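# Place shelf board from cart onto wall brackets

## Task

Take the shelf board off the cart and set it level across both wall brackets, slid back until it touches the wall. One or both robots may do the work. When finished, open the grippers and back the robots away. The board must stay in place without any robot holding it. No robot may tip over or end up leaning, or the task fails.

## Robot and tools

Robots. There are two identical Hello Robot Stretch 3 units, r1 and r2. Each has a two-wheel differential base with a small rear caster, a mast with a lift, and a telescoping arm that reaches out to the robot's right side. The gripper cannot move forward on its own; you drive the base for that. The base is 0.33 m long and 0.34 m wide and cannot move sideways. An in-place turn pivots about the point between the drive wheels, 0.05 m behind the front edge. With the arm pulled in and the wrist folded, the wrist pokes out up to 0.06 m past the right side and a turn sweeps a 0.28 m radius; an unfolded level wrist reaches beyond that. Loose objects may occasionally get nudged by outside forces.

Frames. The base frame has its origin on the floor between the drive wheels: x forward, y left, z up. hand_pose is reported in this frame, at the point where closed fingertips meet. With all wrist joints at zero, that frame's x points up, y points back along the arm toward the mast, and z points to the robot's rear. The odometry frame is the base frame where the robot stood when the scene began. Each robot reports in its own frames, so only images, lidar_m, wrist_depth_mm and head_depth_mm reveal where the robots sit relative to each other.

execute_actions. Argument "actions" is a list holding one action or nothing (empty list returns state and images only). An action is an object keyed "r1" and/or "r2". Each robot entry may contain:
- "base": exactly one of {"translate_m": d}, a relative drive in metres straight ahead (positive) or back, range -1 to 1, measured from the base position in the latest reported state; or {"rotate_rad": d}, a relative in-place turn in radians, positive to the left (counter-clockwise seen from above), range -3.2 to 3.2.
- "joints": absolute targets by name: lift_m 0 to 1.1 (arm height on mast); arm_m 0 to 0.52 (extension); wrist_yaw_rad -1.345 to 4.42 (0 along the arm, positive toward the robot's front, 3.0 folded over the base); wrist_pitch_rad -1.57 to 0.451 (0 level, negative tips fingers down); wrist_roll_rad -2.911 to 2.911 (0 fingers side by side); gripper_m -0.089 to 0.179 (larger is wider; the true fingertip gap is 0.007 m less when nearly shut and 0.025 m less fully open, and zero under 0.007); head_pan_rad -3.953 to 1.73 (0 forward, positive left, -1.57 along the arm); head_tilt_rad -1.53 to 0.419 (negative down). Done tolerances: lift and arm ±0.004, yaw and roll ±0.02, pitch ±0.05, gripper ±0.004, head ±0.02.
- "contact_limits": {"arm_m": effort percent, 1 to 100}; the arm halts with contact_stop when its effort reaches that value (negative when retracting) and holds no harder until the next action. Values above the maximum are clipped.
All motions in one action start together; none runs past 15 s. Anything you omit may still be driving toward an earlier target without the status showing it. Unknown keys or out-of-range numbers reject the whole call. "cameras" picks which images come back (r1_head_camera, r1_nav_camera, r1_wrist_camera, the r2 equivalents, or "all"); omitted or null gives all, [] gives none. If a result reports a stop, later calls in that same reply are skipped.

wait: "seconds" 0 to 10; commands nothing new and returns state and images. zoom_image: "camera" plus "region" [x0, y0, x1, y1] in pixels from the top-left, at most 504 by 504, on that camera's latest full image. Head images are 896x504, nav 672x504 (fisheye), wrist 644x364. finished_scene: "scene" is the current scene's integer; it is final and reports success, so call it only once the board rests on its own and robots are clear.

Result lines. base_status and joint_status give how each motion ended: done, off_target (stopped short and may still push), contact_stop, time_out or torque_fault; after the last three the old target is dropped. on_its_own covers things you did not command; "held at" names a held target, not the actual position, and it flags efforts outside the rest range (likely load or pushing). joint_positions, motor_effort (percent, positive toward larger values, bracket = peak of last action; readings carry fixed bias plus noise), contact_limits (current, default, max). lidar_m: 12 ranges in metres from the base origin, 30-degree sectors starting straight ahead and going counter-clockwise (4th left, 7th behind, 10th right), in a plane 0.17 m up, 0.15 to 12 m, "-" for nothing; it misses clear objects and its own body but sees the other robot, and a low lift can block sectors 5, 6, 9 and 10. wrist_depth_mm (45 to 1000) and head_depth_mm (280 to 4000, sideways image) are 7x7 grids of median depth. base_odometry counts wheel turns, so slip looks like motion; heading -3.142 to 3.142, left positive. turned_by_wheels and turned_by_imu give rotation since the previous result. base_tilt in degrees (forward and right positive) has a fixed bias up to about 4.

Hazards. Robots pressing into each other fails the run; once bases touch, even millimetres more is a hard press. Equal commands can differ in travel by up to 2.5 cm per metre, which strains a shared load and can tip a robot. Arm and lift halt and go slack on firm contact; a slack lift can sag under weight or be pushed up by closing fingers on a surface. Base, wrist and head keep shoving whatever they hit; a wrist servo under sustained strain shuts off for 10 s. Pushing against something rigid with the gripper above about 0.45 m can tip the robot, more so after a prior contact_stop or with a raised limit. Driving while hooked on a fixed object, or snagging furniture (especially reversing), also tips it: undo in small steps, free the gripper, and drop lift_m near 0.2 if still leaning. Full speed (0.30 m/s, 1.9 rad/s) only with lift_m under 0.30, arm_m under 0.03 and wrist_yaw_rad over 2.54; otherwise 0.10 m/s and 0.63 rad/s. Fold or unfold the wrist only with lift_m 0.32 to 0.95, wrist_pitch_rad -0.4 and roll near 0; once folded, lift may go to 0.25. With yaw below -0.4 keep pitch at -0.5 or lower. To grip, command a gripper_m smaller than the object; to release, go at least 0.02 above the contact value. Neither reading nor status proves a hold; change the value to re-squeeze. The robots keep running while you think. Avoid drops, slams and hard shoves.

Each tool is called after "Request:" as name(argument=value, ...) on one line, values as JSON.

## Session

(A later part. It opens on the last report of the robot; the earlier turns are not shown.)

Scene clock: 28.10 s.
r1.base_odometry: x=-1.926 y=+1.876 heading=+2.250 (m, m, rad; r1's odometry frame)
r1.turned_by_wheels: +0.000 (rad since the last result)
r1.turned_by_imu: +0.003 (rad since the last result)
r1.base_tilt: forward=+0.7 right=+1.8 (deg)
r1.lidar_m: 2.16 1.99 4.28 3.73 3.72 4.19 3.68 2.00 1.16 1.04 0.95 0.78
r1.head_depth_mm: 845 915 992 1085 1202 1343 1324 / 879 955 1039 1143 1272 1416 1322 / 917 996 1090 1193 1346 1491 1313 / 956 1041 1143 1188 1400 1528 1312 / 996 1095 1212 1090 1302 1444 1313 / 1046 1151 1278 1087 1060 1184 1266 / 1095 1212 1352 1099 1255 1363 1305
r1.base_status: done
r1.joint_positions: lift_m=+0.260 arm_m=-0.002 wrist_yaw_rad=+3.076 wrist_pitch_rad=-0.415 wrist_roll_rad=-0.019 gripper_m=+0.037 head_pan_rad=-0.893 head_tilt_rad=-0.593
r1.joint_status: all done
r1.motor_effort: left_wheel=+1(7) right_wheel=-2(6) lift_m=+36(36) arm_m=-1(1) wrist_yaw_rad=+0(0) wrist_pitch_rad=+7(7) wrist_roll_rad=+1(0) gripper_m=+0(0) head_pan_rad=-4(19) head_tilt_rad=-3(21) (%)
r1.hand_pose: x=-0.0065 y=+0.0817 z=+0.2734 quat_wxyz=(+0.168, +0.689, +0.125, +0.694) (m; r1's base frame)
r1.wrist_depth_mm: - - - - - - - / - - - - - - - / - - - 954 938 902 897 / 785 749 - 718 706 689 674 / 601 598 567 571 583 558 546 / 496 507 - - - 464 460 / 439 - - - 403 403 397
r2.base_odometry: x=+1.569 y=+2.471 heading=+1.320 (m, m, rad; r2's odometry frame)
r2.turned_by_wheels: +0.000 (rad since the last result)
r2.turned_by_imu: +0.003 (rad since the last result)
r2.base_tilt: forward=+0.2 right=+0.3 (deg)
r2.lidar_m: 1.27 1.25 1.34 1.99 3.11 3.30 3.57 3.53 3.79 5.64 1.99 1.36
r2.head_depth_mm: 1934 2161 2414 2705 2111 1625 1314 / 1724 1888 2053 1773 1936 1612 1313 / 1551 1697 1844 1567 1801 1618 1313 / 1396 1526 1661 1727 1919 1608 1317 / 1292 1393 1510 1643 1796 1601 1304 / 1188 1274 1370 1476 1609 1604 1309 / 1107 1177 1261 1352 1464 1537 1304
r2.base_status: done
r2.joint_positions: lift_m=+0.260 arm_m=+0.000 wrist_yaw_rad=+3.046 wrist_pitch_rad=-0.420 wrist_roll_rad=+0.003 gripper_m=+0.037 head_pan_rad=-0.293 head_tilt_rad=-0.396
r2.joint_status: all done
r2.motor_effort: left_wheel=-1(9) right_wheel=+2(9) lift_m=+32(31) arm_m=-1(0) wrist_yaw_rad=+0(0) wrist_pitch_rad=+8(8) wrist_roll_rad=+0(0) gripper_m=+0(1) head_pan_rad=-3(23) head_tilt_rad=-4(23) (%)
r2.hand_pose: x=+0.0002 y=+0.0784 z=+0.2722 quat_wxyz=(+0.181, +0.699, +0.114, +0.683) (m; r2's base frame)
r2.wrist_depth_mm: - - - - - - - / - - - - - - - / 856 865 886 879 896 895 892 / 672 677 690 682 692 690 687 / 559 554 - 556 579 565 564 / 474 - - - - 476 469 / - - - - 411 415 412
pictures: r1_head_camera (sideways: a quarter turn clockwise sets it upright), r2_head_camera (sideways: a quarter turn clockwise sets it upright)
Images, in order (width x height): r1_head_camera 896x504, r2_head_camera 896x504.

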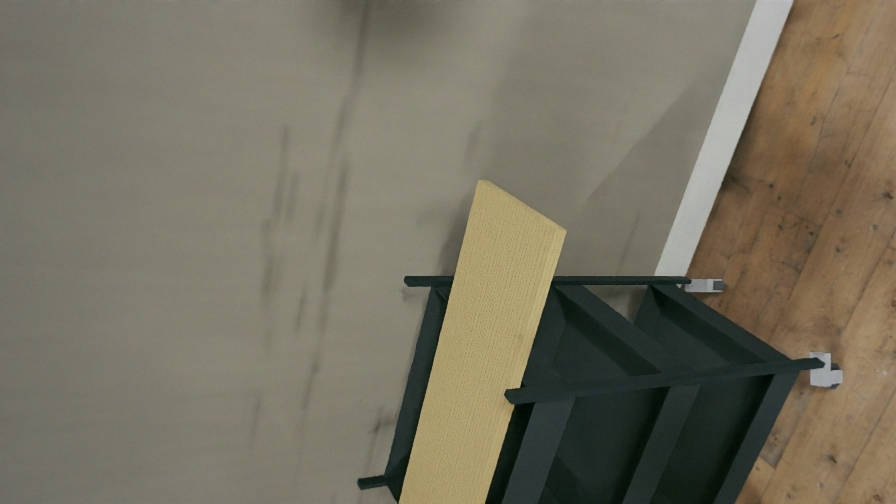

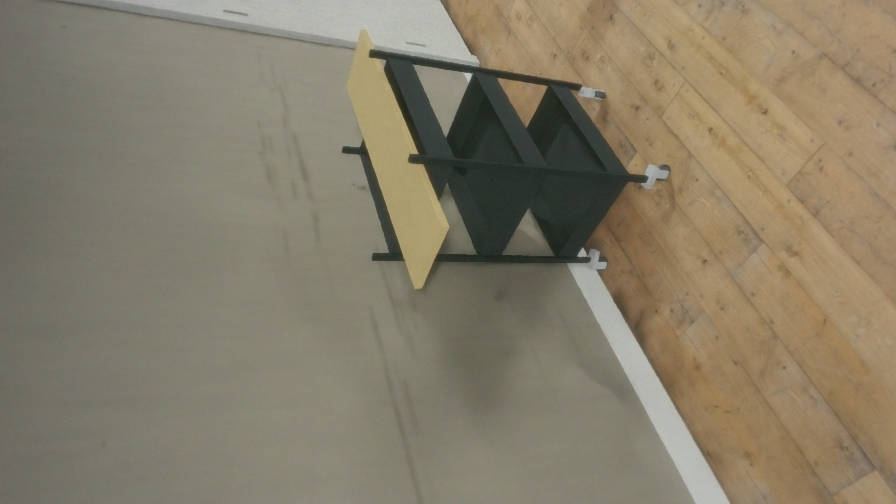

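Request:
execute_actions(actions=[{"r1": {"joints": {"lift_m": 0.575, "head_pan_rad": -1.2, "head_tilt_rad": -0.75}}, "r2": {"base": {"translate_m": 0.345}}}], cameras=[])

Request:
execute_actions(actions=[{"r1": {"base": {"translate_m": 0.38}, "joints": {"wrist_yaw_rad": 0.0}}, "r2": {"base": {"rotate_rad": 1.99}, "joints": {"lift_m": 0.575, "head_pan_rad": -2.0, "head_tilt_rad": -0.7}}}], cameras=["r1_head_camera", "r2_head_camera", "r1_wrist_camera"])

Scene clock: 33.50 s.
r1.base_odometry: x=-1.926 y=+1.876 heading=+2.250 (m, m, rad; r1's odometry frame)
r1.turned_by_wheels: +0.000 (rad since the last result)
r1.turned_by_imu: +0.000 (rad since the last result)
r1.base_tilt: forward=+0.9 right=+1.6 (deg)
r1.lidar_m: 1.83 5.08 4.27 3.72 3.75 4.22 3.67 2.01 1.16 1.04 0.95 0.78
r1.head_depth_mm: 852 949 1066 1222 1407 1429 1221 / 861 961 1090 1244 1464 1419 1226 / 875 975 1102 1270 1499 1416 1221 / 883 987 1119 1291 1530 1416 1221 / 895 1003 1140 1318 1555 1410 1211 / 906 1015 1138 964 1552 1407 1210 / 919 1033 1137 958 1418 1342 1210
r1.base_status: not commanded
r1.joint_positions: lift_m=+0.575 arm_m=-0.002 wrist_yaw_rad=+3.076 wrist_pitch_rad=-0.416 wrist_roll_rad=-0.019 gripper_m=+0.037 head_pan_rad=-1.193 head_tilt_rad=-0.741
r1.joint_status: all done
r1.motor_effort: left_wheel=+1(1) right_wheel=-2(2) lift_m=+44(47) arm_m=-1(0) wrist_yaw_rad=+0(0) wrist_pitch_rad=+7(7) wrist_roll_rad=+0(1) gripper_m=+0(0) head_pan_rad=-4(26) head_tilt_rad=-5(20) (%)
r1.hand_pose: x=-0.0065 y=+0.0816 z=+0.5881 quat_wxyz=(+0.168, +0.689, +0.125, +0.694) (m; r1's base frame)
r1.wrist_depth_mm: - - - - - - - / - - - - - - - / - - - - - - - / - - - - - - - / - - - - - - 996 / 895 891 874 851 - 841 843 / 771 757 744 737 730 717 721
r2.base_odometry: x=+1.655 y=+2.805 heading=+1.320 (m, m, rad; r2's odometry frame)
r2.turned_by_wheels: +0.000 (rad since the last result)
r2.turned_by_imu: +0.002 (rad since the last result)
r2.base_tilt: forward=+0.2 right=+0.4 (deg)
r2.lidar_m: 0.95 0.94 1.01 1.49 3.25 3.47 3.91 3.85 4.13 5.68 1.47 1.07
r2.head_depth_mm: 1436 1615 1835 1378 1580 1571 1311 / 1278 1409 1586 1281 1461 1517 1317 / 1149 1256 1389 1336 1532 1562 1316 / 1043 1133 1232 1358 1514 1567 1309 / 958 1033 1112 1221 1340 1462 1300 / 882 945 1016 1101 1196 1317 1299 / 820 869 931 1004 1089 1177 1244
r2.base_status: done
r2.joint_positions: lift_m=+0.260 arm_m=+0.000 wrist_yaw_rad=+3.046 wrist_pitch_rad=-0.420 wrist_roll_rad=+0.003 gripper_m=+0.037 head_pan_rad=-0.293 head_tilt_rad=-0.396
r2.joint_status: not commanded
r2.motor_effort: left_wheel=-1(8) right_wheel=+2(6) lift_m=+32(32) arm_m=+0(0) wrist_yaw_rad=-1(0) wrist_pitch_rad=+8(8) wrist_roll_rad=+0(0) gripper_m=+0(0) head_pan_rad=-4(4) head_tilt_rad=-3(4) (%)
r2.hand_pose: x=+0.0002 y=+0.0784 z=+0.2722 quat_wxyz=(+0.181, +0.699, +0.114, +0.683) (m; r2's base frame)
r2.wrist_depth_mm: - - - - - 997 784 / - - - - - - 826 / 869 855 885 882 886 913 821 / 677 676 700 681 681 690 701 / 544 555 - 554 580 558 566 / 480 - - - - 473 474 / - - - - 411 411 415
pictures: none
No camera images: the call's "cameras" was empty. Leave "cameras" out to get every camera's image.

Scene clock: 38.50 s.
r1.base_odometry: x=-2.165 y=+2.171 heading=+2.250 (m, m, rad; r1's odometry frame)
r1.turned_by_wheels: +0.000 (rad since the last result)
r1.turned_by_imu: +0.001 (rad since the last result)
r1.base_tilt: forward=+0.7 right=+1.7 (deg)
r1.lidar_m: 1.47 1.42 4.35 3.81 3.82 4.50 4.05 1.76 1.08 0.95 0.53 0.63
r1.head_depth_mm: 773 861 971 1110 1303 1421 1222 / 783 873 986 1074 1329 1424 1247 / 794 885 999 871 1362 1412 1220 / 804 899 1019 869 1343 1380 1216 / 815 910 1035 869 787 1017 1164 / 825 923 1054 866 857 1041 1187 / 836 940 1055 862 881 1124 1186
r1.base_status: done
r1.joint_positions: lift_m=+0.575 arm_m=-0.002 wrist_yaw_rad=+0.002 wrist_pitch_rad=-0.416 wrist_roll_rad=-0.019 gripper_m=+0.037 head_pan_rad=-1.193 head_tilt_rad=-0.741
r1.joint_status: all done
r1.motor_effort: left_wheel=+0(5) right_wheel=-2(3) lift_m=+45(44) arm_m=-1(1) wrist_yaw_rad=-1(0) wrist_pitch_rad=+7(7) wrist_roll_rad=+1(0) gripper_m=+1(0) head_pan_rad=-3(4) head_tilt_rad=-5(6) (%)
r1.hand_pose: x=-0.0211 y=-0.3673 z=+0.5881 quat_wxyz=(+0.699, +0.148, -0.685, -0.144) (m; r1's base frame)
r1.wrist_depth_mm: 374 588 620 648 691 726 761 / 598 628 667 712 757 782 850 / 638 659 732 761 829 870 938 / 548 597 784 857 923 974 - / 448 515 889 936 969 - 989 / 349 692 830 861 - 850 835 / 619 581 740 744 725 717 703
r2.base_odometry: x=+1.655 y=+2.805 heading=-2.974 (m, m, rad; r2's odometry frame)
r2.turned_by_wheels: +1.990 (rad since the last result)
r2.turned_by_imu: +1.998 (rad since the last result)
r2.base_tilt: forward=+0.2 right=+0.5 (deg)
r2.lidar_m: 3.23 3.35 3.99 3.83 3.98 5.41 1.47 1.07 0.98 0.94 0.97 1.32
r2.head_depth_mm: 1013 1182 1313 1570 1520 1322 1142 / 961 1109 1319 1621 1555 1314 1143 / 911 1045 1228 1479 1546 1312 1158 / 865 985 1141 1366 1513 1313 1181 / 827 933 1073 1266 1460 1304 1151 / 787 884 1016 1183 1421 1299 1148 / 753 844 958 1112 1316 1296 1121
r2.base_status: done
r2.joint_positions: lift_m=+0.575 arm_m=+0.000 wrist_yaw_rad=+3.046 wrist_pitch_rad=-0.420 wrist_roll_rad=+0.003 gripper_m=+0.037 head_pan_rad=-1.993 head_tilt_rad=-0.691
r2.joint_status: all done
r2.motor_effort: left_wheel=-1(10) right_wheel=+2(7) lift_m=+37(40) arm_m=+0(0) wrist_yaw_rad=+0(0) wrist_pitch_rad=+8(8) wrist_roll_rad=+0(0) gripper_m=+0(0) head_pan_rad=-3(33) head_tilt_rad=-6(34) (%)
r2.hand_pose: x=+0.0002 y=+0.0784 z=+0.5871 quat_wxyz=(+0.181, +0.699, +0.114, +0.683) (m; r2's base frame)
r2.wrist_depth_mm: - - - - - - - / - - - - - - - / - - - - - - - / - - - - - - - / - - - - - - - / 858 846 - 870 - 851 867 / 728 739 725 743 751 759 750
pictures: r1_head_camera (sideways: a quarter turn clockwise sets it upright), r1_wrist_camera, r2_head_camera (sideways: a quarter turn clockwise sets it upright)
Images, in order (width x height): r1_head_camera 896x504, r1_wrist_camera 644x364, r2_head_camera 896x504.

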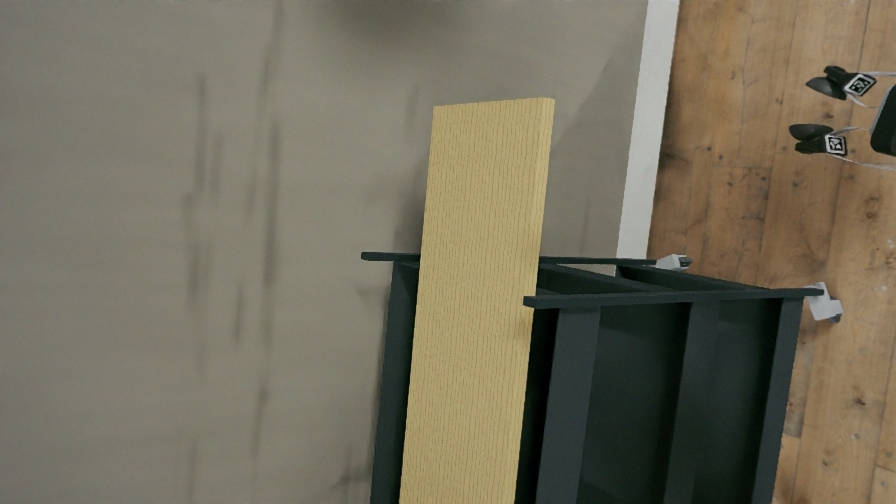

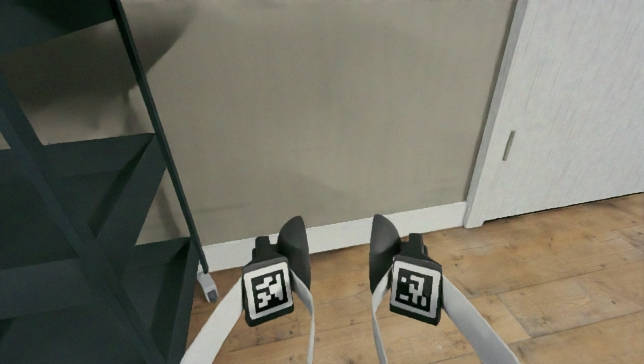

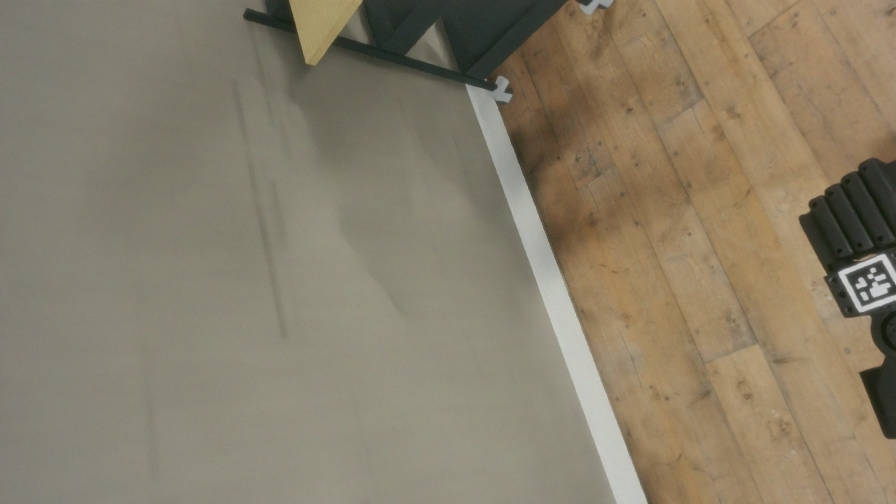

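Request:
execute_actions(actions=[{"r1": {"base": {"rotate_rad": 0.255}, "joints": {"wrist_pitch_rad": 0.0, "wrist_roll_rad": 1.57, "gripper_m": 0.13, "head_pan_rad": -1.45, "head_tilt_rad": -0.85}}, "r2": {"base": {"translate_m": -0.75}, "joints": {"wrist_yaw_rad": 0.0, "head_pan_rad": -1.9, "head_tilt_rad": -0.8}}}], cameras=["r1_head_camera", "r2_head_camera", "r1_wrist_camera"])

Scene clock: 48.20 s.
r1.base_odometry: x=-2.165 y=+2.171 heading=+2.505 (m, m, rad; r1's odometry frame)
r1.turned_by_wheels: +0.255 (rad since the last result)
r1.turned_by_imu: +0.251 (rad since the last result)
r1.base_tilt: forward=+0.8 right=+1.6 (deg)
r1.lidar_m: 0.68 4.92 3.94 3.82 3.98 4.18 3.52 1.29 0.98 0.53 0.55 0.77
r1.head_depth_mm: 791 894 1029 1212 1456 1347 1181 / 804 906 1032 1163 1460 1346 1215 / 813 920 1026 819 1482 1341 - / 824 935 1013 820 1455 1336 1173 / 837 952 1018 793 987 1249 1172 / 847 967 1024 791 1090 1254 1164 / 859 979 1023 808 1084 1265 1166
r1.base_status: done
r1.joint_positions: lift_m=+0.575 arm_m=-0.002 wrist_yaw_rad=+0.001 wrist_pitch_rad=-0.022 wrist_roll_rad=+1.566 gripper_m=+0.130 head_pan_rad=-1.443 head_tilt_rad=-0.839
r1.joint_status: all done
r1.motor_effort: left_wheel=-1(4) right_wheel=+2(7) lift_m=+45(45) arm_m=-1(1) wrist_yaw_rad=+0(1) wrist_pitch_rad=+9(9) wrist_roll_rad=+2(3) gripper_m=+1(79) head_pan_rad=-4(24) head_tilt_rad=-5(19) (%)
r1.hand_pose: x=-0.0211 y=-0.3982 z=+0.6836 quat_wxyz=(+0.003, +0.001, -1.000, -0.011) (m; r1's base frame)
r1.wrist_depth_mm: 650 641 647 656 653 663 653 / 667 666 678 672 665 684 666 / 684 678 695 694 699 687 693 / 706 706 707 711 719 715 720 / 724 733 730 586 719 652 625 / 734 758 750 399 758 - 598 / 768 779 769 317 698 470 323
r2.base_odometry: x=+2.394 y=+2.930 heading=-2.974 (m, m, rad; r2's odometry frame)
r2.turned_by_wheels: +0.000 (rad since the last result)
r2.turned_by_imu: +0.001 (rad since the last result)
r2.base_tilt: forward=+0.1 right=+0.5 (deg)
r2.lidar_m: 3.54 4.12 3.99 3.85 3.99 5.01 0.71 0.76 0.55 0.74 0.98 1.33
r2.head_depth_mm: 977 1144 921 1608 1460 1263 1115 / 935 1070 919 1135 1367 1264 1112 / 895 1046 886 1102 1303 1278 - / 858 993 879 879 1243 1254 - / 826 951 876 1181 1410 1296 1071 / 796 913 1000 1289 1435 1246 1097 / 767 878 995 1210 1394 1243 1093
r2.base_status: done
r2.joint_positions: lift_m=+0.575 arm_m=+0.000 wrist_yaw_rad=+0.003 wrist_pitch_rad=-0.420 wrist_roll_rad=+0.003 gripper_m=+0.037 head_pan_rad=-1.907 head_tilt_rad=-0.789
r2.joint_status: all done
r2.motor_effort: left_wheel=-1(7) right_wheel=+2(1) lift_m=+37(37) arm_m=+0(0) wrist_yaw_rad=-3(3) wrist_pitch_rad=+8(8) wrist_roll_rad=+0(0) gripper_m=+0(0) head_pan_rad=+2(14) head_tilt_rad=-7(21) (%)
r2.hand_pose: x=-0.0207 y=-0.3689 z=+0.5871 quat_wxyz=(+0.691, +0.149, -0.692, -0.147) (m; r2's base frame)
r2.wrist_depth_mm: 649 650 656 641 632 623 635 / 717 699 711 708 688 688 700 / 794 774 782 780 676 653 654 / 878 901 869 894 817 522 546 / 940 932 941 950 802 390 387 / 849 853 841 851 - 707 689 / 728 753 741 747 734 611 611
pictures: r1_head_camera (sideways: a quarter turn clockwise sets it upright), r1_wrist_camera, r2_head_camera (sideways: a quarter turn clockwise sets it upright)
Images, in order (width x height): r1_head_camera 896x504, r1_wrist_camera 644x364, r2_head_camera 896x504.

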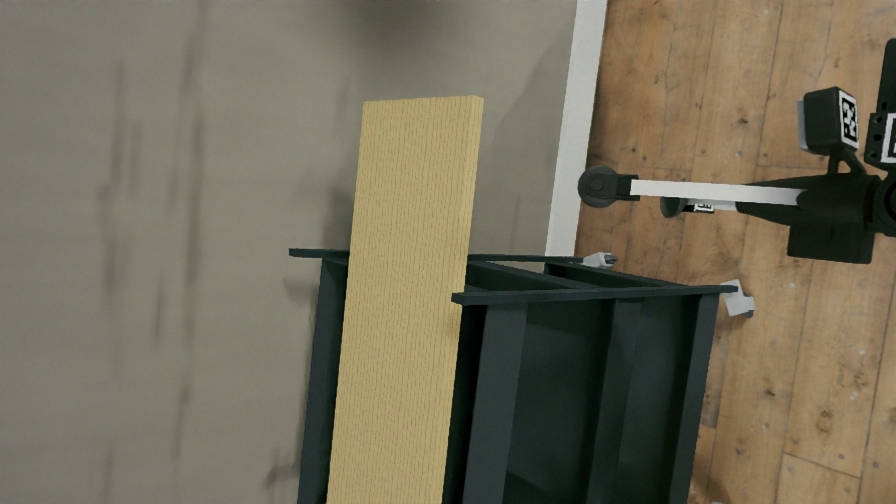

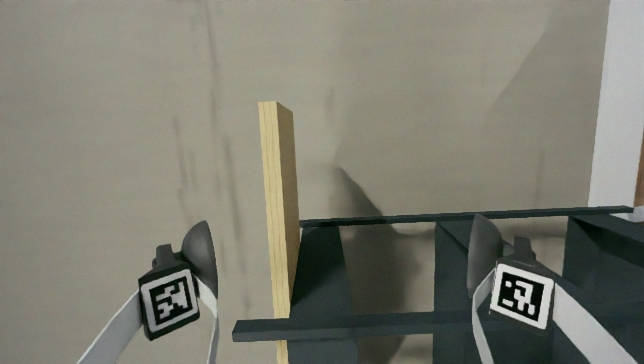

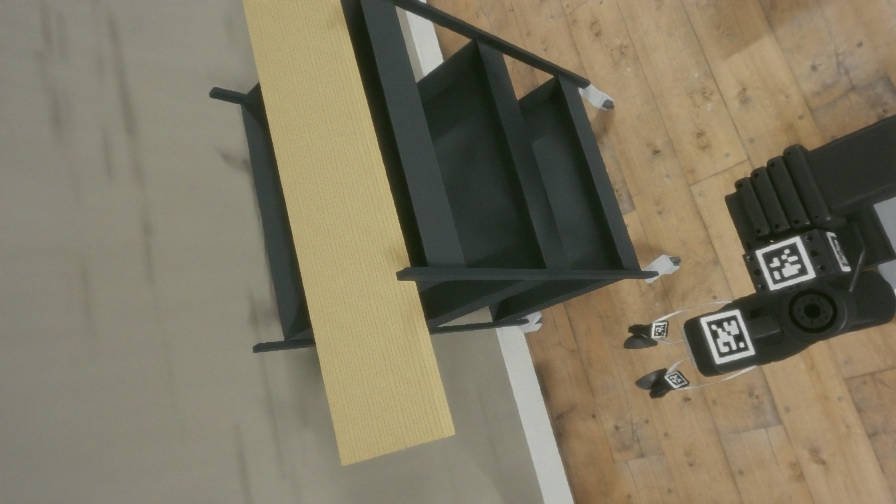

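Request:
execute_actions(actions=[{"r1": {"base": {"translate_m": -0.05}, "joints": {"lift_m": 0.635}}, "r2": {"joints": {"lift_m": 0.635, "wrist_pitch_rad": 0.0, "wrist_roll_rad": -1.57, "gripper_m": 0.13, "head_pan_rad": -1.7, "head_tilt_rad": -0.85}}}], cameras=["r1_wrist_camera", "r2_head_camera", "r2_wrist_camera"])

Scene clock: 51.23 s.
r1.base_odometry: x=-2.125 y=+2.142 heading=+2.505 (m, m, rad; r1's odometry frame)
r1.turned_by_wheels: +0.000 (rad since the last result)
r1.turned_by_imu: +0.000 (rad since the last result)
r1.base_tilt: forward=+0.7 right=+1.7 (deg)
r1.lidar_m: 0.73 4.99 3.95 3.81 3.99 4.13 3.50 1.29 0.98 0.64 0.55 0.77
r1.head_depth_mm: 792 893 1029 1211 1461 1345 1203 / 801 909 1046 1235 1457 1339 - / 813 921 1025 820 1464 1342 - / 822 937 1042 819 1488 1338 1152 / 834 949 1022 816 1087 1257 1171 / 846 963 1024 791 1089 1256 1168 / 859 980 1021 808 1086 1258 1164
r1.base_status: done
r1.joint_positions: lift_m=+0.635 arm_m=-0.002 wrist_yaw_rad=+0.001 wrist_pitch_rad=-0.021 wrist_roll_rad=+1.566 gripper_m=+0.130 head_pan_rad=-1.443 head_tilt_rad=-0.839
r1.joint_status: all done
r1.motor_effort: left_wheel=-1(5) right_wheel=+2(4) lift_m=+45(47) arm_m=-1(1) wrist_yaw_rad=+0(1) wrist_pitch_rad=+9(9) wrist_roll_rad=+2(2) gripper_m=+1(1) head_pan_rad=-2(3) head_tilt_rad=-6(4) (%)
r1.hand_pose: x=-0.0211 y=-0.3983 z=+0.7440 quat_wxyz=(+0.003, +0.001, -1.000, -0.011) (m; r1's base frame)
r1.wrist_depth_mm: 652 638 653 646 659 661 651 / 666 670 670 672 670 677 680 / 686 681 685 690 693 694 689 / 707 713 709 724 705 706 697 / 734 721 720 730 721 717 710 / 742 745 741 741 753 - 663 / 782 778 775 780 418 593 378
r2.base_odometry: x=+2.394 y=+2.930 heading=-2.974 (m, m, rad; r2's odometry frame)
r2.turned_by_wheels: +0.000 (rad since the last result)
r2.turned_by_imu: +0.001 (rad since the last result)
r2.base_tilt: forward=+0.2 right=+0.5 (deg)
r2.lidar_m: 3.57 4.11 3.99 3.83 3.96 4.99 0.76 0.76 0.55 0.74 0.98 1.33
r2.head_depth_mm: 869 1009 861 1096 1331 1243 1103 / 852 987 835 1068 1297 1267 - / 837 975 828 1064 1265 1280 - / 821 963 824 1390 1404 - - / 810 943 841 1370 1401 1199 1093 / 793 921 1102 1367 1395 1202 1092 / 781 905 1079 1333 1389 1217 1085
r2.base_status: not commanded
r2.joint_positions: lift_m=+0.635 arm_m=+0.000 wrist_yaw_rad=+0.003 wrist_pitch_rad=-0.024 wrist_roll_rad=-1.568 gripper_m=+0.130 head_pan_rad=-1.707 head_tilt_rad=-0.839
r2.joint_status: all done
r2.motor_effort: left_wheel=+0(1) right_wheel=+2(2) lift_m=+37(41) arm_m=+1(0) wrist_yaw_rad=-2(2) wrist_pitch_rad=+10(10) wrist_roll_rad=-1(3) gripper_m=+0(81) head_pan_rad=+2(18) head_tilt_rad=-7(17) (%)
r2.hand_pose: x=-0.0204 y=-0.4003 z=+0.7434 quat_wxyz=(+1.000, +0.012, -0.001, +0.002) (m; r2's base frame)
r2.wrist_depth_mm: 669 671 674 662 653 638 645 / 704 699 689 675 675 680 663 / 713 716 720 692 697 690 688 / 757 746 712 721 723 709 696 / 676 739 745 728 740 722 729 / 674 - 785 529 766 - 736 / 378 541 335 355 782 784 764
pictures: r1_wrist_camera, r2_head_camera (sideways: a quarter turn clockwise sets it upright), r2_wrist_camera
Images, in order (width x height): r1_wrist_camera 644x364, r2_head_camera 896x504, r2_wrist_camera 644x364.

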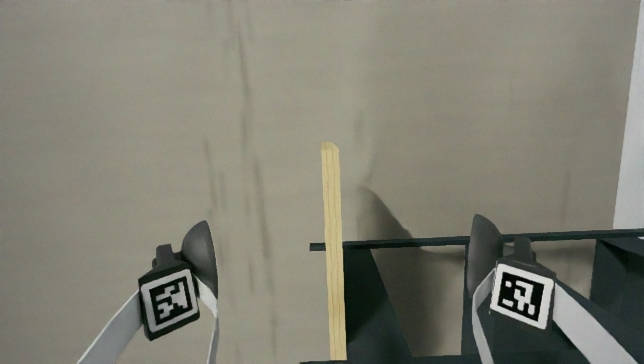

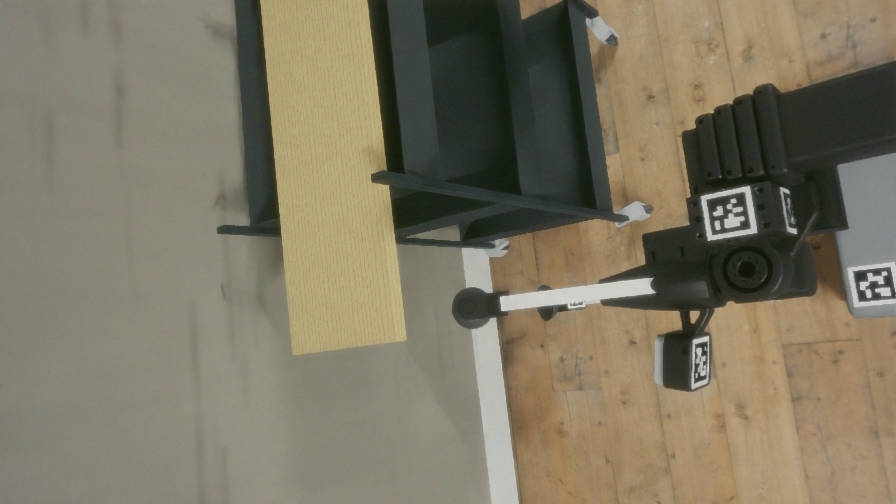

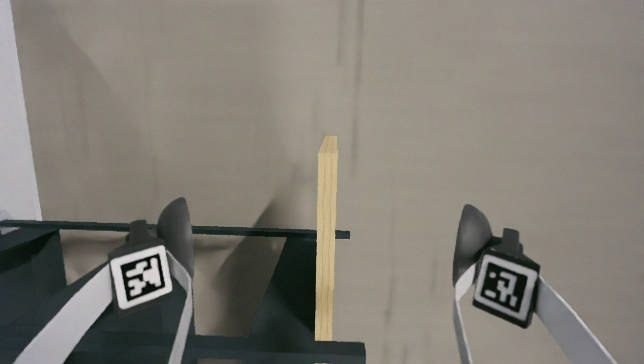

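Request:
execute_actions(actions=[{"r1": {"joints": {"arm_m": 0.2, "head_pan_rad": -1.57, "head_tilt_rad": -0.9}}, "r2": {"joints": {"arm_m": 0.2, "head_pan_rad": -1.57, "head_tilt_rad": -0.9}}}], cameras=["r1_head_camera", "r1_wrist_camera", "r2_head_camera", "r2_wrist_camera"])

Scene clock: 54.63 s.
r1.base_odometry: x=-2.125 y=+2.142 heading=+2.505 (m, m, rad; r1's odometry frame)
r1.turned_by_wheels: +0.000 (rad since the last result)
r1.turned_by_imu: +0.000 (rad since the last result)
r1.base_tilt: forward=+0.7 right=+1.7 (deg)
r1.lidar_m: 0.73 4.98 3.96 3.82 4.00 4.12 3.51 1.30 0.97 0.64 0.55 0.77
r1.head_depth_mm: 824 943 1104 1336 1509 1316 1176 / 825 947 1107 1337 1514 - - / 827 948 1083 1344 - 1311 1154 / 827 949 893 1068 - 1303 1154 / 830 949 888 1146 1443 1279 1148 / 832 954 882 784 1050 1250 1148 / 833 957 879 780 1068 1251 1144
r1.base_status: not commanded
r1.joint_positions: lift_m=+0.635 arm_m=+0.200 wrist_yaw_rad=+0.001 wrist_pitch_rad=-0.020 wrist_roll_rad=+1.566 gripper_m=+0.130 head_pan_rad=-1.563 head_tilt_rad=-0.889
r1.joint_status: all done
r1.motor_effort: left_wheel=-1(1) right_wheel=+2(3) lift_m=+44(44) arm_m=+5(5) wrist_yaw_rad=+0(0) wrist_pitch_rad=+9(9) wrist_roll_rad=+2(2) gripper_m=+1(0) head_pan_rad=-3(16) head_tilt_rad=-6(14) (%)
r1.hand_pose: x=-0.0211 y=-0.6004 z=+0.7440 quat_wxyz=(+0.003, +0.000, -1.000, -0.011) (m; r1's base frame)
r1.wrist_depth_mm: 464 458 467 461 462 463 463 / 471 473 476 472 478 480 472 / 488 490 494 490 491 491 492 / 495 504 501 499 507 504 505 / 514 516 514 513 517 514 522 / 528 537 535 449 530 - 528 / 551 551 552 548 546 556 438
r2.base_odometry: x=+2.394 y=+2.930 heading=-2.974 (m, m, rad; r2's odometry frame)
r2.turned_by_wheels: +0.000 (rad since the last result)
r2.turned_by_imu: +0.001 (rad since the last result)
r2.base_tilt: forward=+0.0 right=+0.5 (deg)
r2.lidar_m: 3.55 4.12 3.98 3.82 3.97 4.97 0.76 0.75 0.55 0.74 0.98 1.33
r2.head_depth_mm: 835 963 806 1059 1288 1221 1099 / 832 962 800 1054 1285 - - / 830 957 798 1365 1316 1217 1124 / 826 973 813 1419 1345 1211 1129 / 821 972 1180 1462 1365 1207 1085 / 820 966 1174 1468 1357 1201 1080 / 816 957 1172 1466 1350 1200 1078
r2.base_status: not commanded
r2.joint_positions: lift_m=+0.635 arm_m=+0.200 wrist_yaw_rad=+0.002 wrist_pitch_rad=-0.023 wrist_roll_rad=-1.568 gripper_m=+0.130 head_pan_rad=-1.577 head_tilt_rad=-0.889
r2.joint_status: all done
r2.motor_effort: left_wheel=-1(0) right_wheel=+2(2) lift_m=+37(37) arm_m=+2(1) wrist_yaw_rad=-2(3) wrist_pitch_rad=+9(9) wrist_roll_rad=+0(1) gripper_m=+0(0) head_pan_rad=+2(15) head_tilt_rad=-7(19) (%)
r2.hand_pose: x=-0.0206 y=-0.6004 z=+0.7437 quat_wxyz=(+1.000, +0.012, -0.001, +0.001) (m; r2's base frame)
r2.wrist_depth_mm: 480 477 471 469 463 465 454 / 507 491 494 484 474 474 467 / 511 508 501 500 494 486 482 / 529 531 520 503 508 503 503 / 547 546 536 119 527 513 519 / 556 - 546 124 546 - 527 / 379 573 573 129 567 554 542
pictures: r1_head_camera (sideways: a quarter turn clockwise sets it upright), r1_wrist_camera, r2_head_camera (sideways: a quarter turn clockwise sets it upright), r2_wrist_camera
Images, in order (width x height): r1_head_camera 896x504, r1_wrist_camera 644x364, r2_head_camera 896x504, r2_wrist_camera 644x364.

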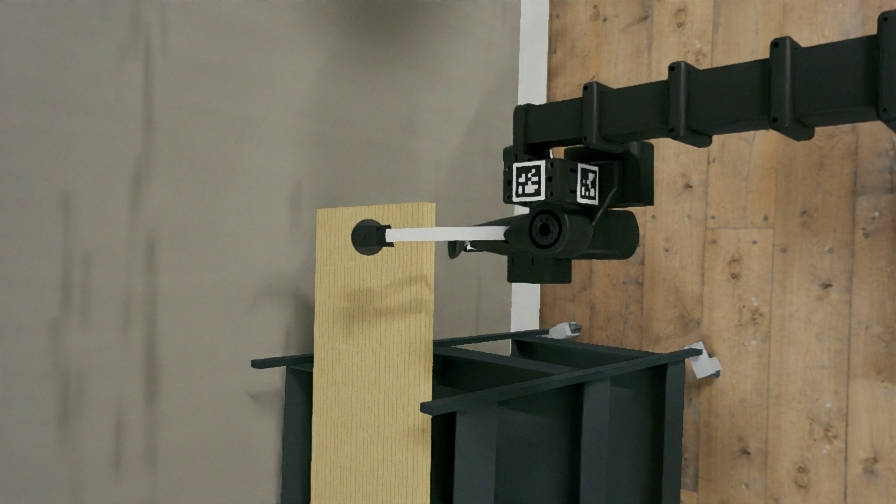

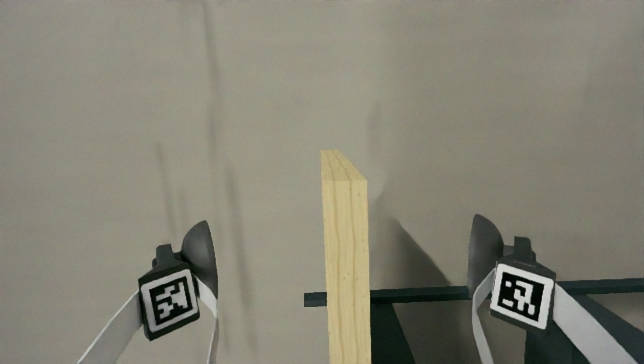

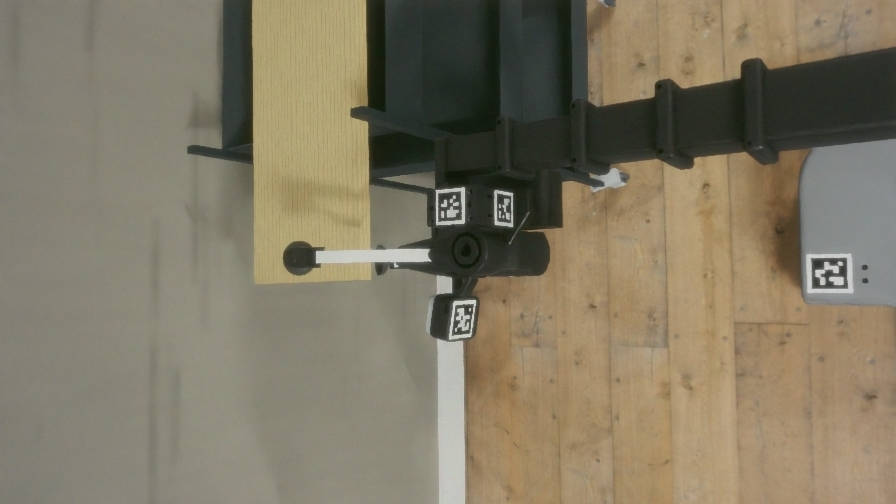

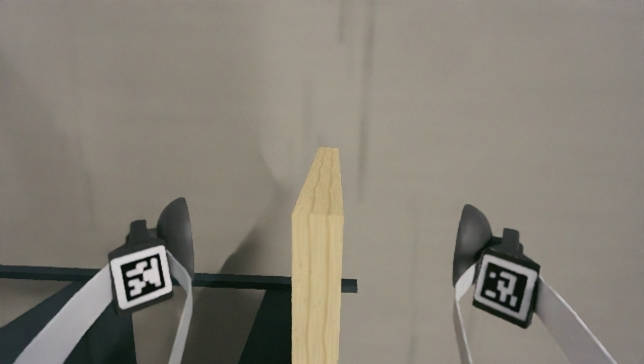

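Request:
execute_actions(actions=[{"r1": {"base": {"translate_m": 0.045}, "joints": {"arm_m": 0.285}}, "r2": {"base": {"translate_m": -0.045}, "joints": {"arm_m": 0.265}}}], cameras=["r1_head_camera", "r1_wrist_camera", "r2_head_camera", "r2_wrist_camera"])

Scene clock: 57.33 s.
r1.base_odometry: x=-2.161 y=+2.168 heading=+2.505 (m, m, rad; r1's odometry frame)
r1.turned_by_wheels: +0.000 (rad since the last result)
r1.turned_by_imu: +0.000 (rad since the last result)
r1.base_tilt: forward=+0.7 right=+1.6 (deg)
r1.lidar_m: 0.64 4.90 3.94 3.82 3.99 4.16 3.51 1.29 0.98 0.54 0.55 0.76
r1.head_depth_mm: 822 942 1107 1334 1512 1317 1184 / 827 945 1107 1301 1510 - - / 825 948 1059 793 1461 1306 1160 / 828 951 1036 783 1464 1303 1151 / 831 956 886 837 1375 1256 1157 / 833 953 883 777 1072 1251 1151 / 835 959 878 783 1073 1253 1147
r1.base_status: done
r1.joint_positions: lift_m=+0.635 arm_m=+0.285 wrist_yaw_rad=+0.001 wrist_pitch_rad=-0.020 wrist_roll_rad=+1.566 gripper_m=+0.130 head_pan_rad=-1.563 head_tilt_rad=-0.889
r1.joint_status: all done
r1.motor_effort: left_wheel=-1(2) right_wheel=+2(7) lift_m=+43(45) arm_m=+5(2) wrist_yaw_rad=-1(1) wrist_pitch_rad=+9(9) wrist_roll_rad=+1(2) gripper_m=+1(1) head_pan_rad=-3(4) head_tilt_rad=-5(5) (%)
r1.hand_pose: x=-0.0211 y=-0.6854 z=+0.7440 quat_wxyz=(+0.003, +0.000, -1.000, -0.011) (m; r1's base frame)
r1.wrist_depth_mm: 382 381 386 382 - 388 385 / 396 394 392 391 - 398 398 / 403 404 404 401 - 405 410 / 416 416 414 419 - 421 423 / 427 430 429 432 - 430 436 / 435 441 438 442 - - 357 / 455 464 457 459 - 464 361
r2.base_odometry: x=+2.438 y=+2.938 heading=-2.974 (m, m, rad; r2's odometry frame)
r2.turned_by_wheels: +0.000 (rad since the last result)
r2.turned_by_imu: +0.001 (rad since the last result)
r2.base_tilt: forward=+0.1 right=+0.5 (deg)
r2.lidar_m: 3.56 4.16 3.98 3.84 3.98 4.90 0.67 0.76 0.54 0.54 0.98 1.33
r2.head_depth_mm: 838 963 805 1059 1289 1227 1097 / 833 963 803 1050 1265 - - / 830 954 797 - 1303 1218 1124 / 827 977 793 1483 1367 1210 1130 / 824 971 1115 1490 1369 1209 1089 / 821 968 1178 1464 1358 1204 1080 / 816 961 1168 1462 1356 1199 1077
r2.base_status: done
r2.joint_positions: lift_m=+0.635 arm_m=+0.265 wrist_yaw_rad=+0.002 wrist_pitch_rad=-0.023 wrist_roll_rad=-1.568 gripper_m=+0.130 head_pan_rad=-1.577 head_tilt_rad=-0.889
r2.joint_status: all done
r2.motor_effort: left_wheel=+0(6) right_wheel=+2(1) lift_m=+37(38) arm_m=+2(1) wrist_yaw_rad=-2(2) wrist_pitch_rad=+9(10) wrist_roll_rad=-1(1) gripper_m=+0(1) head_pan_rad=+2(3) head_tilt_rad=-7(7) (%)
r2.hand_pose: x=-0.0206 y=-0.6654 z=+0.7437 quat_wxyz=(+1.000, +0.012, -0.001, +0.001) (m; r2's base frame)
r2.wrist_depth_mm: 422 409 414 403 406 399 393 / 431 428 422 45 414 408 406 / 449 441 433 46 427 426 424 / 464 448 448 48 440 433 433 / 479 474 462 50 453 446 445 / 384 - 213 52 480 - 465 / 395 506 273 54 487 487 471
pictures: r1_head_camera (sideways: a quarter turn clockwise sets it upright), r1_wrist_camera, r2_head_camera (sideways: a quarter turn clockwise sets it upright), r2_wrist_camera
Images, in order (width x height): r1_head_camera 896x504, r1_wrist_camera 644x364, r2_head_camera 896x504, r2_wrist_camera 644x364.

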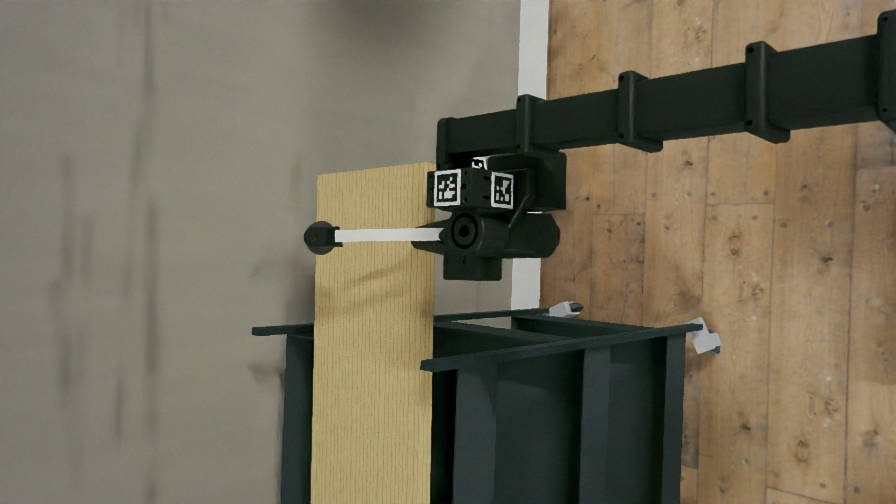

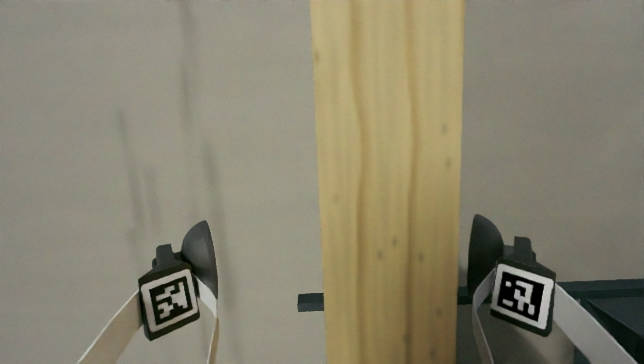

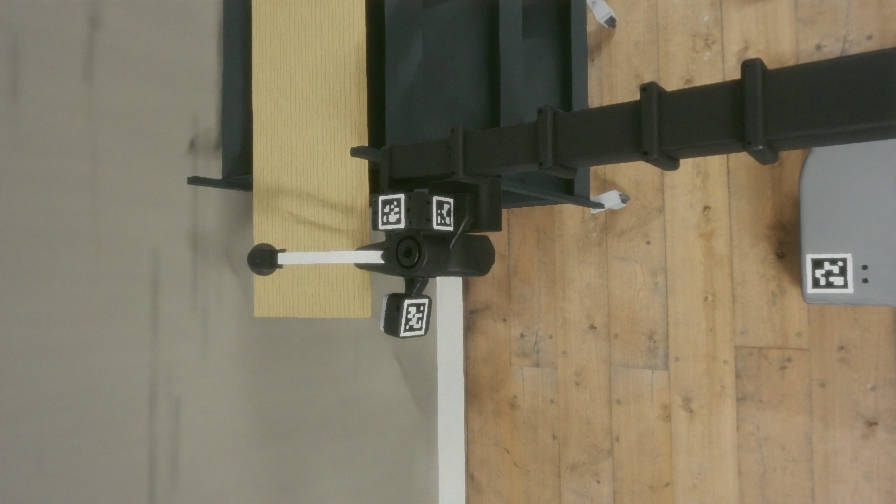

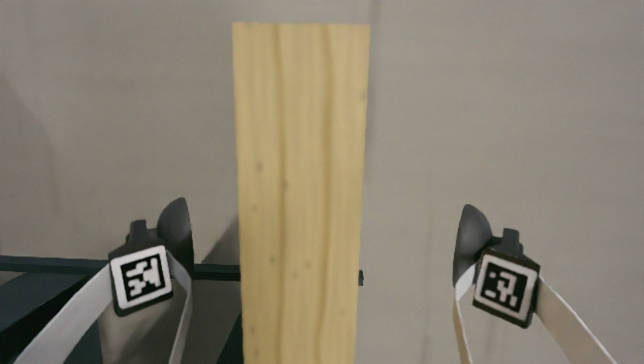

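Request:
execute_actions(actions=[{"r1": {"joints": {"gripper_m": -0.02}}, "r2": {"joints": {"gripper_m": -0.02}}}], cameras=["r1_head_camera", "r1_wrist_camera", "r2_head_camera", "r2_wrist_camera"])

Scene clock: 59.67 s.
r1.base_odometry: x=-2.161 y=+2.168 heading=+2.505 (m, m, rad; r1's odometry frame)
r1.turned_by_wheels: +0.000 (rad since the last result)
r1.turned_by_imu: +0.000 (rad since the last result)
r1.base_tilt: forward=+0.7 right=+1.8 (deg)
r1.lidar_m: 0.63 4.92 3.92 3.82 3.98 4.18 3.51 1.30 0.98 0.54 0.55 0.77
r1.head_depth_mm: 825 941 1109 1332 1512 1315 1183 / 824 946 1106 1302 1510 - - / 825 946 1059 789 1464 1311 1155 / 831 950 889 777 1480 1304 1152 / 832 953 885 838 1374 1260 1152 / 832 956 883 778 1072 1254 1150 / 835 959 877 780 1073 1248 1146
r1.base_status: not commanded
r1.joint_positions: lift_m=+0.635 arm_m=+0.285 wrist_yaw_rad=+0.001 wrist_pitch_rad=-0.025 wrist_roll_rad=+1.566 gripper_m=-0.019 head_pan_rad=-1.563 head_tilt_rad=-0.889
r1.joint_status: all done
r1.motor_effort: left_wheel=-1(1) right_wheel=+2(2) lift_m=+45(44) arm_m=+5(5) wrist_yaw_rad=-1(1) wrist_pitch_rad=+11(15) wrist_roll_rad=+2(2) gripper_m=-25(99) head_pan_rad=-3(3) head_tilt_rad=-5(6) (%)
r1.hand_pose: x=-0.0211 y=-0.6852 z=+0.7428 quat_wxyz=(+0.003, +0.000, -1.000, -0.013) (m; r1's base frame)
r1.wrist_depth_mm: 380 381 382 - 387 387 390 / 391 392 392 - 399 397 400 / 402 401 404 - 408 409 409 / 410 416 417 - 420 418 427 / 429 431 430 - 434 436 431 / 440 442 440 - - 443 358 / 452 453 459 - 458 462 366
r2.base_odometry: x=+2.438 y=+2.938 heading=-2.974 (m, m, rad; r2's odometry frame)
r2.turned_by_wheels: +0.000 (rad since the last result)
r2.turned_by_imu: +0.001 (rad since the last result)
r2.base_tilt: forward=+0.1 right=+0.5 (deg)
r2.lidar_m: 3.54 4.17 4.00 3.82 3.97 4.94 0.67 0.76 0.54 0.54 0.98 1.33
r2.head_depth_mm: 836 964 804 1058 1291 1224 1101 / 831 963 799 1054 1268 - - / 831 956 793 - 1303 1218 1125 / 827 974 781 1477 1371 1209 1131 / 824 972 1113 1481 1367 1206 1084 / 820 965 1173 1462 1362 1200 1083 / 817 963 1171 1465 1351 1197 1077
r2.base_status: not commanded
r2.joint_positions: lift_m=+0.635 arm_m=+0.265 wrist_yaw_rad=+0.002 wrist_pitch_rad=-0.023 wrist_roll_rad=-1.568 gripper_m=-0.019 head_pan_rad=-1.577 head_tilt_rad=-0.889
r2.joint_status: all done
r2.motor_effort: left_wheel=-1(1) right_wheel=+2(2) lift_m=+38(37) arm_m=+2(3) wrist_yaw_rad=-2(2) wrist_pitch_rad=+9(13) wrist_roll_rad=-1(1) gripper_m=-19(95) head_pan_rad=+3(3) head_tilt_rad=-8(8) (%)
r2.hand_pose: x=-0.0206 y=-0.6654 z=+0.7436 quat_wxyz=(+1.000, +0.012, -0.001, +0.001) (m; r2's base frame)
r2.wrist_depth_mm: 415 417 415 409 404 400 394 / 432 430 421 45 412 417 406 / 447 443 437 47 423 424 419 / 462 458 453 48 441 430 433 / 477 466 467 50 453 449 445 / 383 491 327 52 461 462 466 / 403 506 312 54 489 479 474
pictures: r1_head_camera (sideways: a quarter turn clockwise sets it upright), r1_wrist_camera, r2_head_camera (sideways: a quarter turn clockwise sets it upright), r2_wrist_camera
Images, in order (width x height): r1_head_camera 896x504, r1_wrist_camera 644x364, r2_head_camera 896x504, r2_wrist_camera 644x364.

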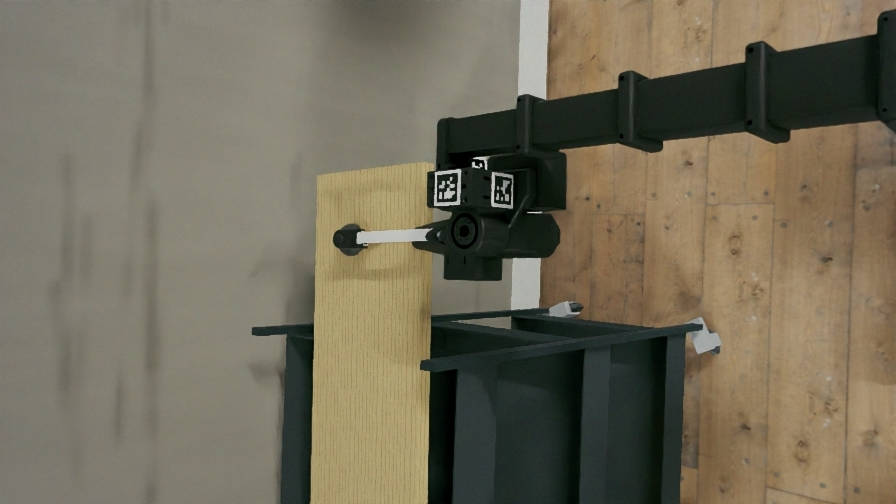

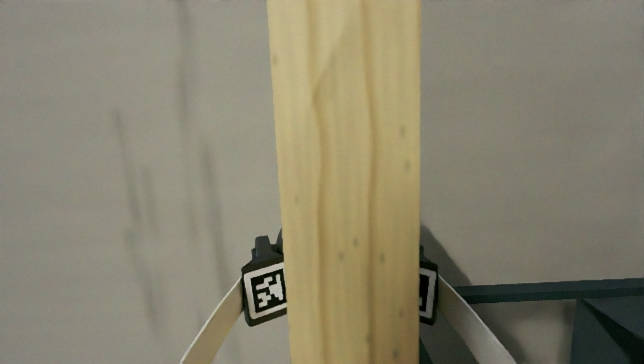

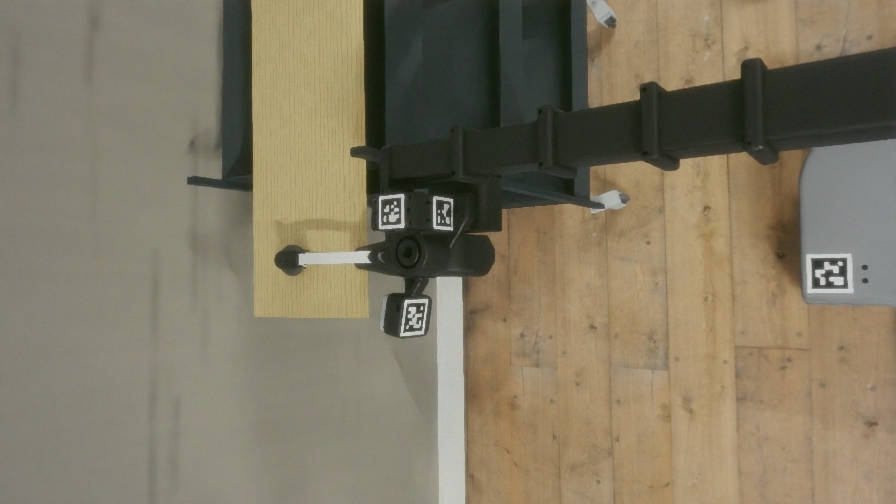

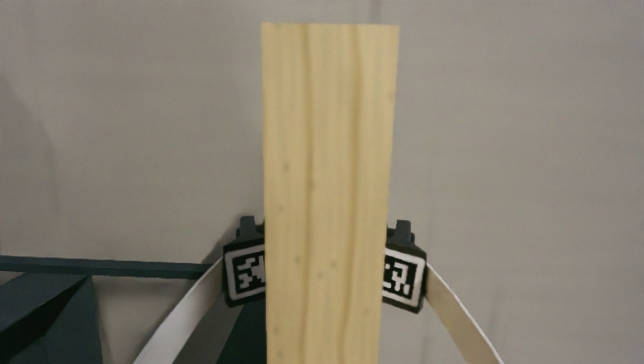

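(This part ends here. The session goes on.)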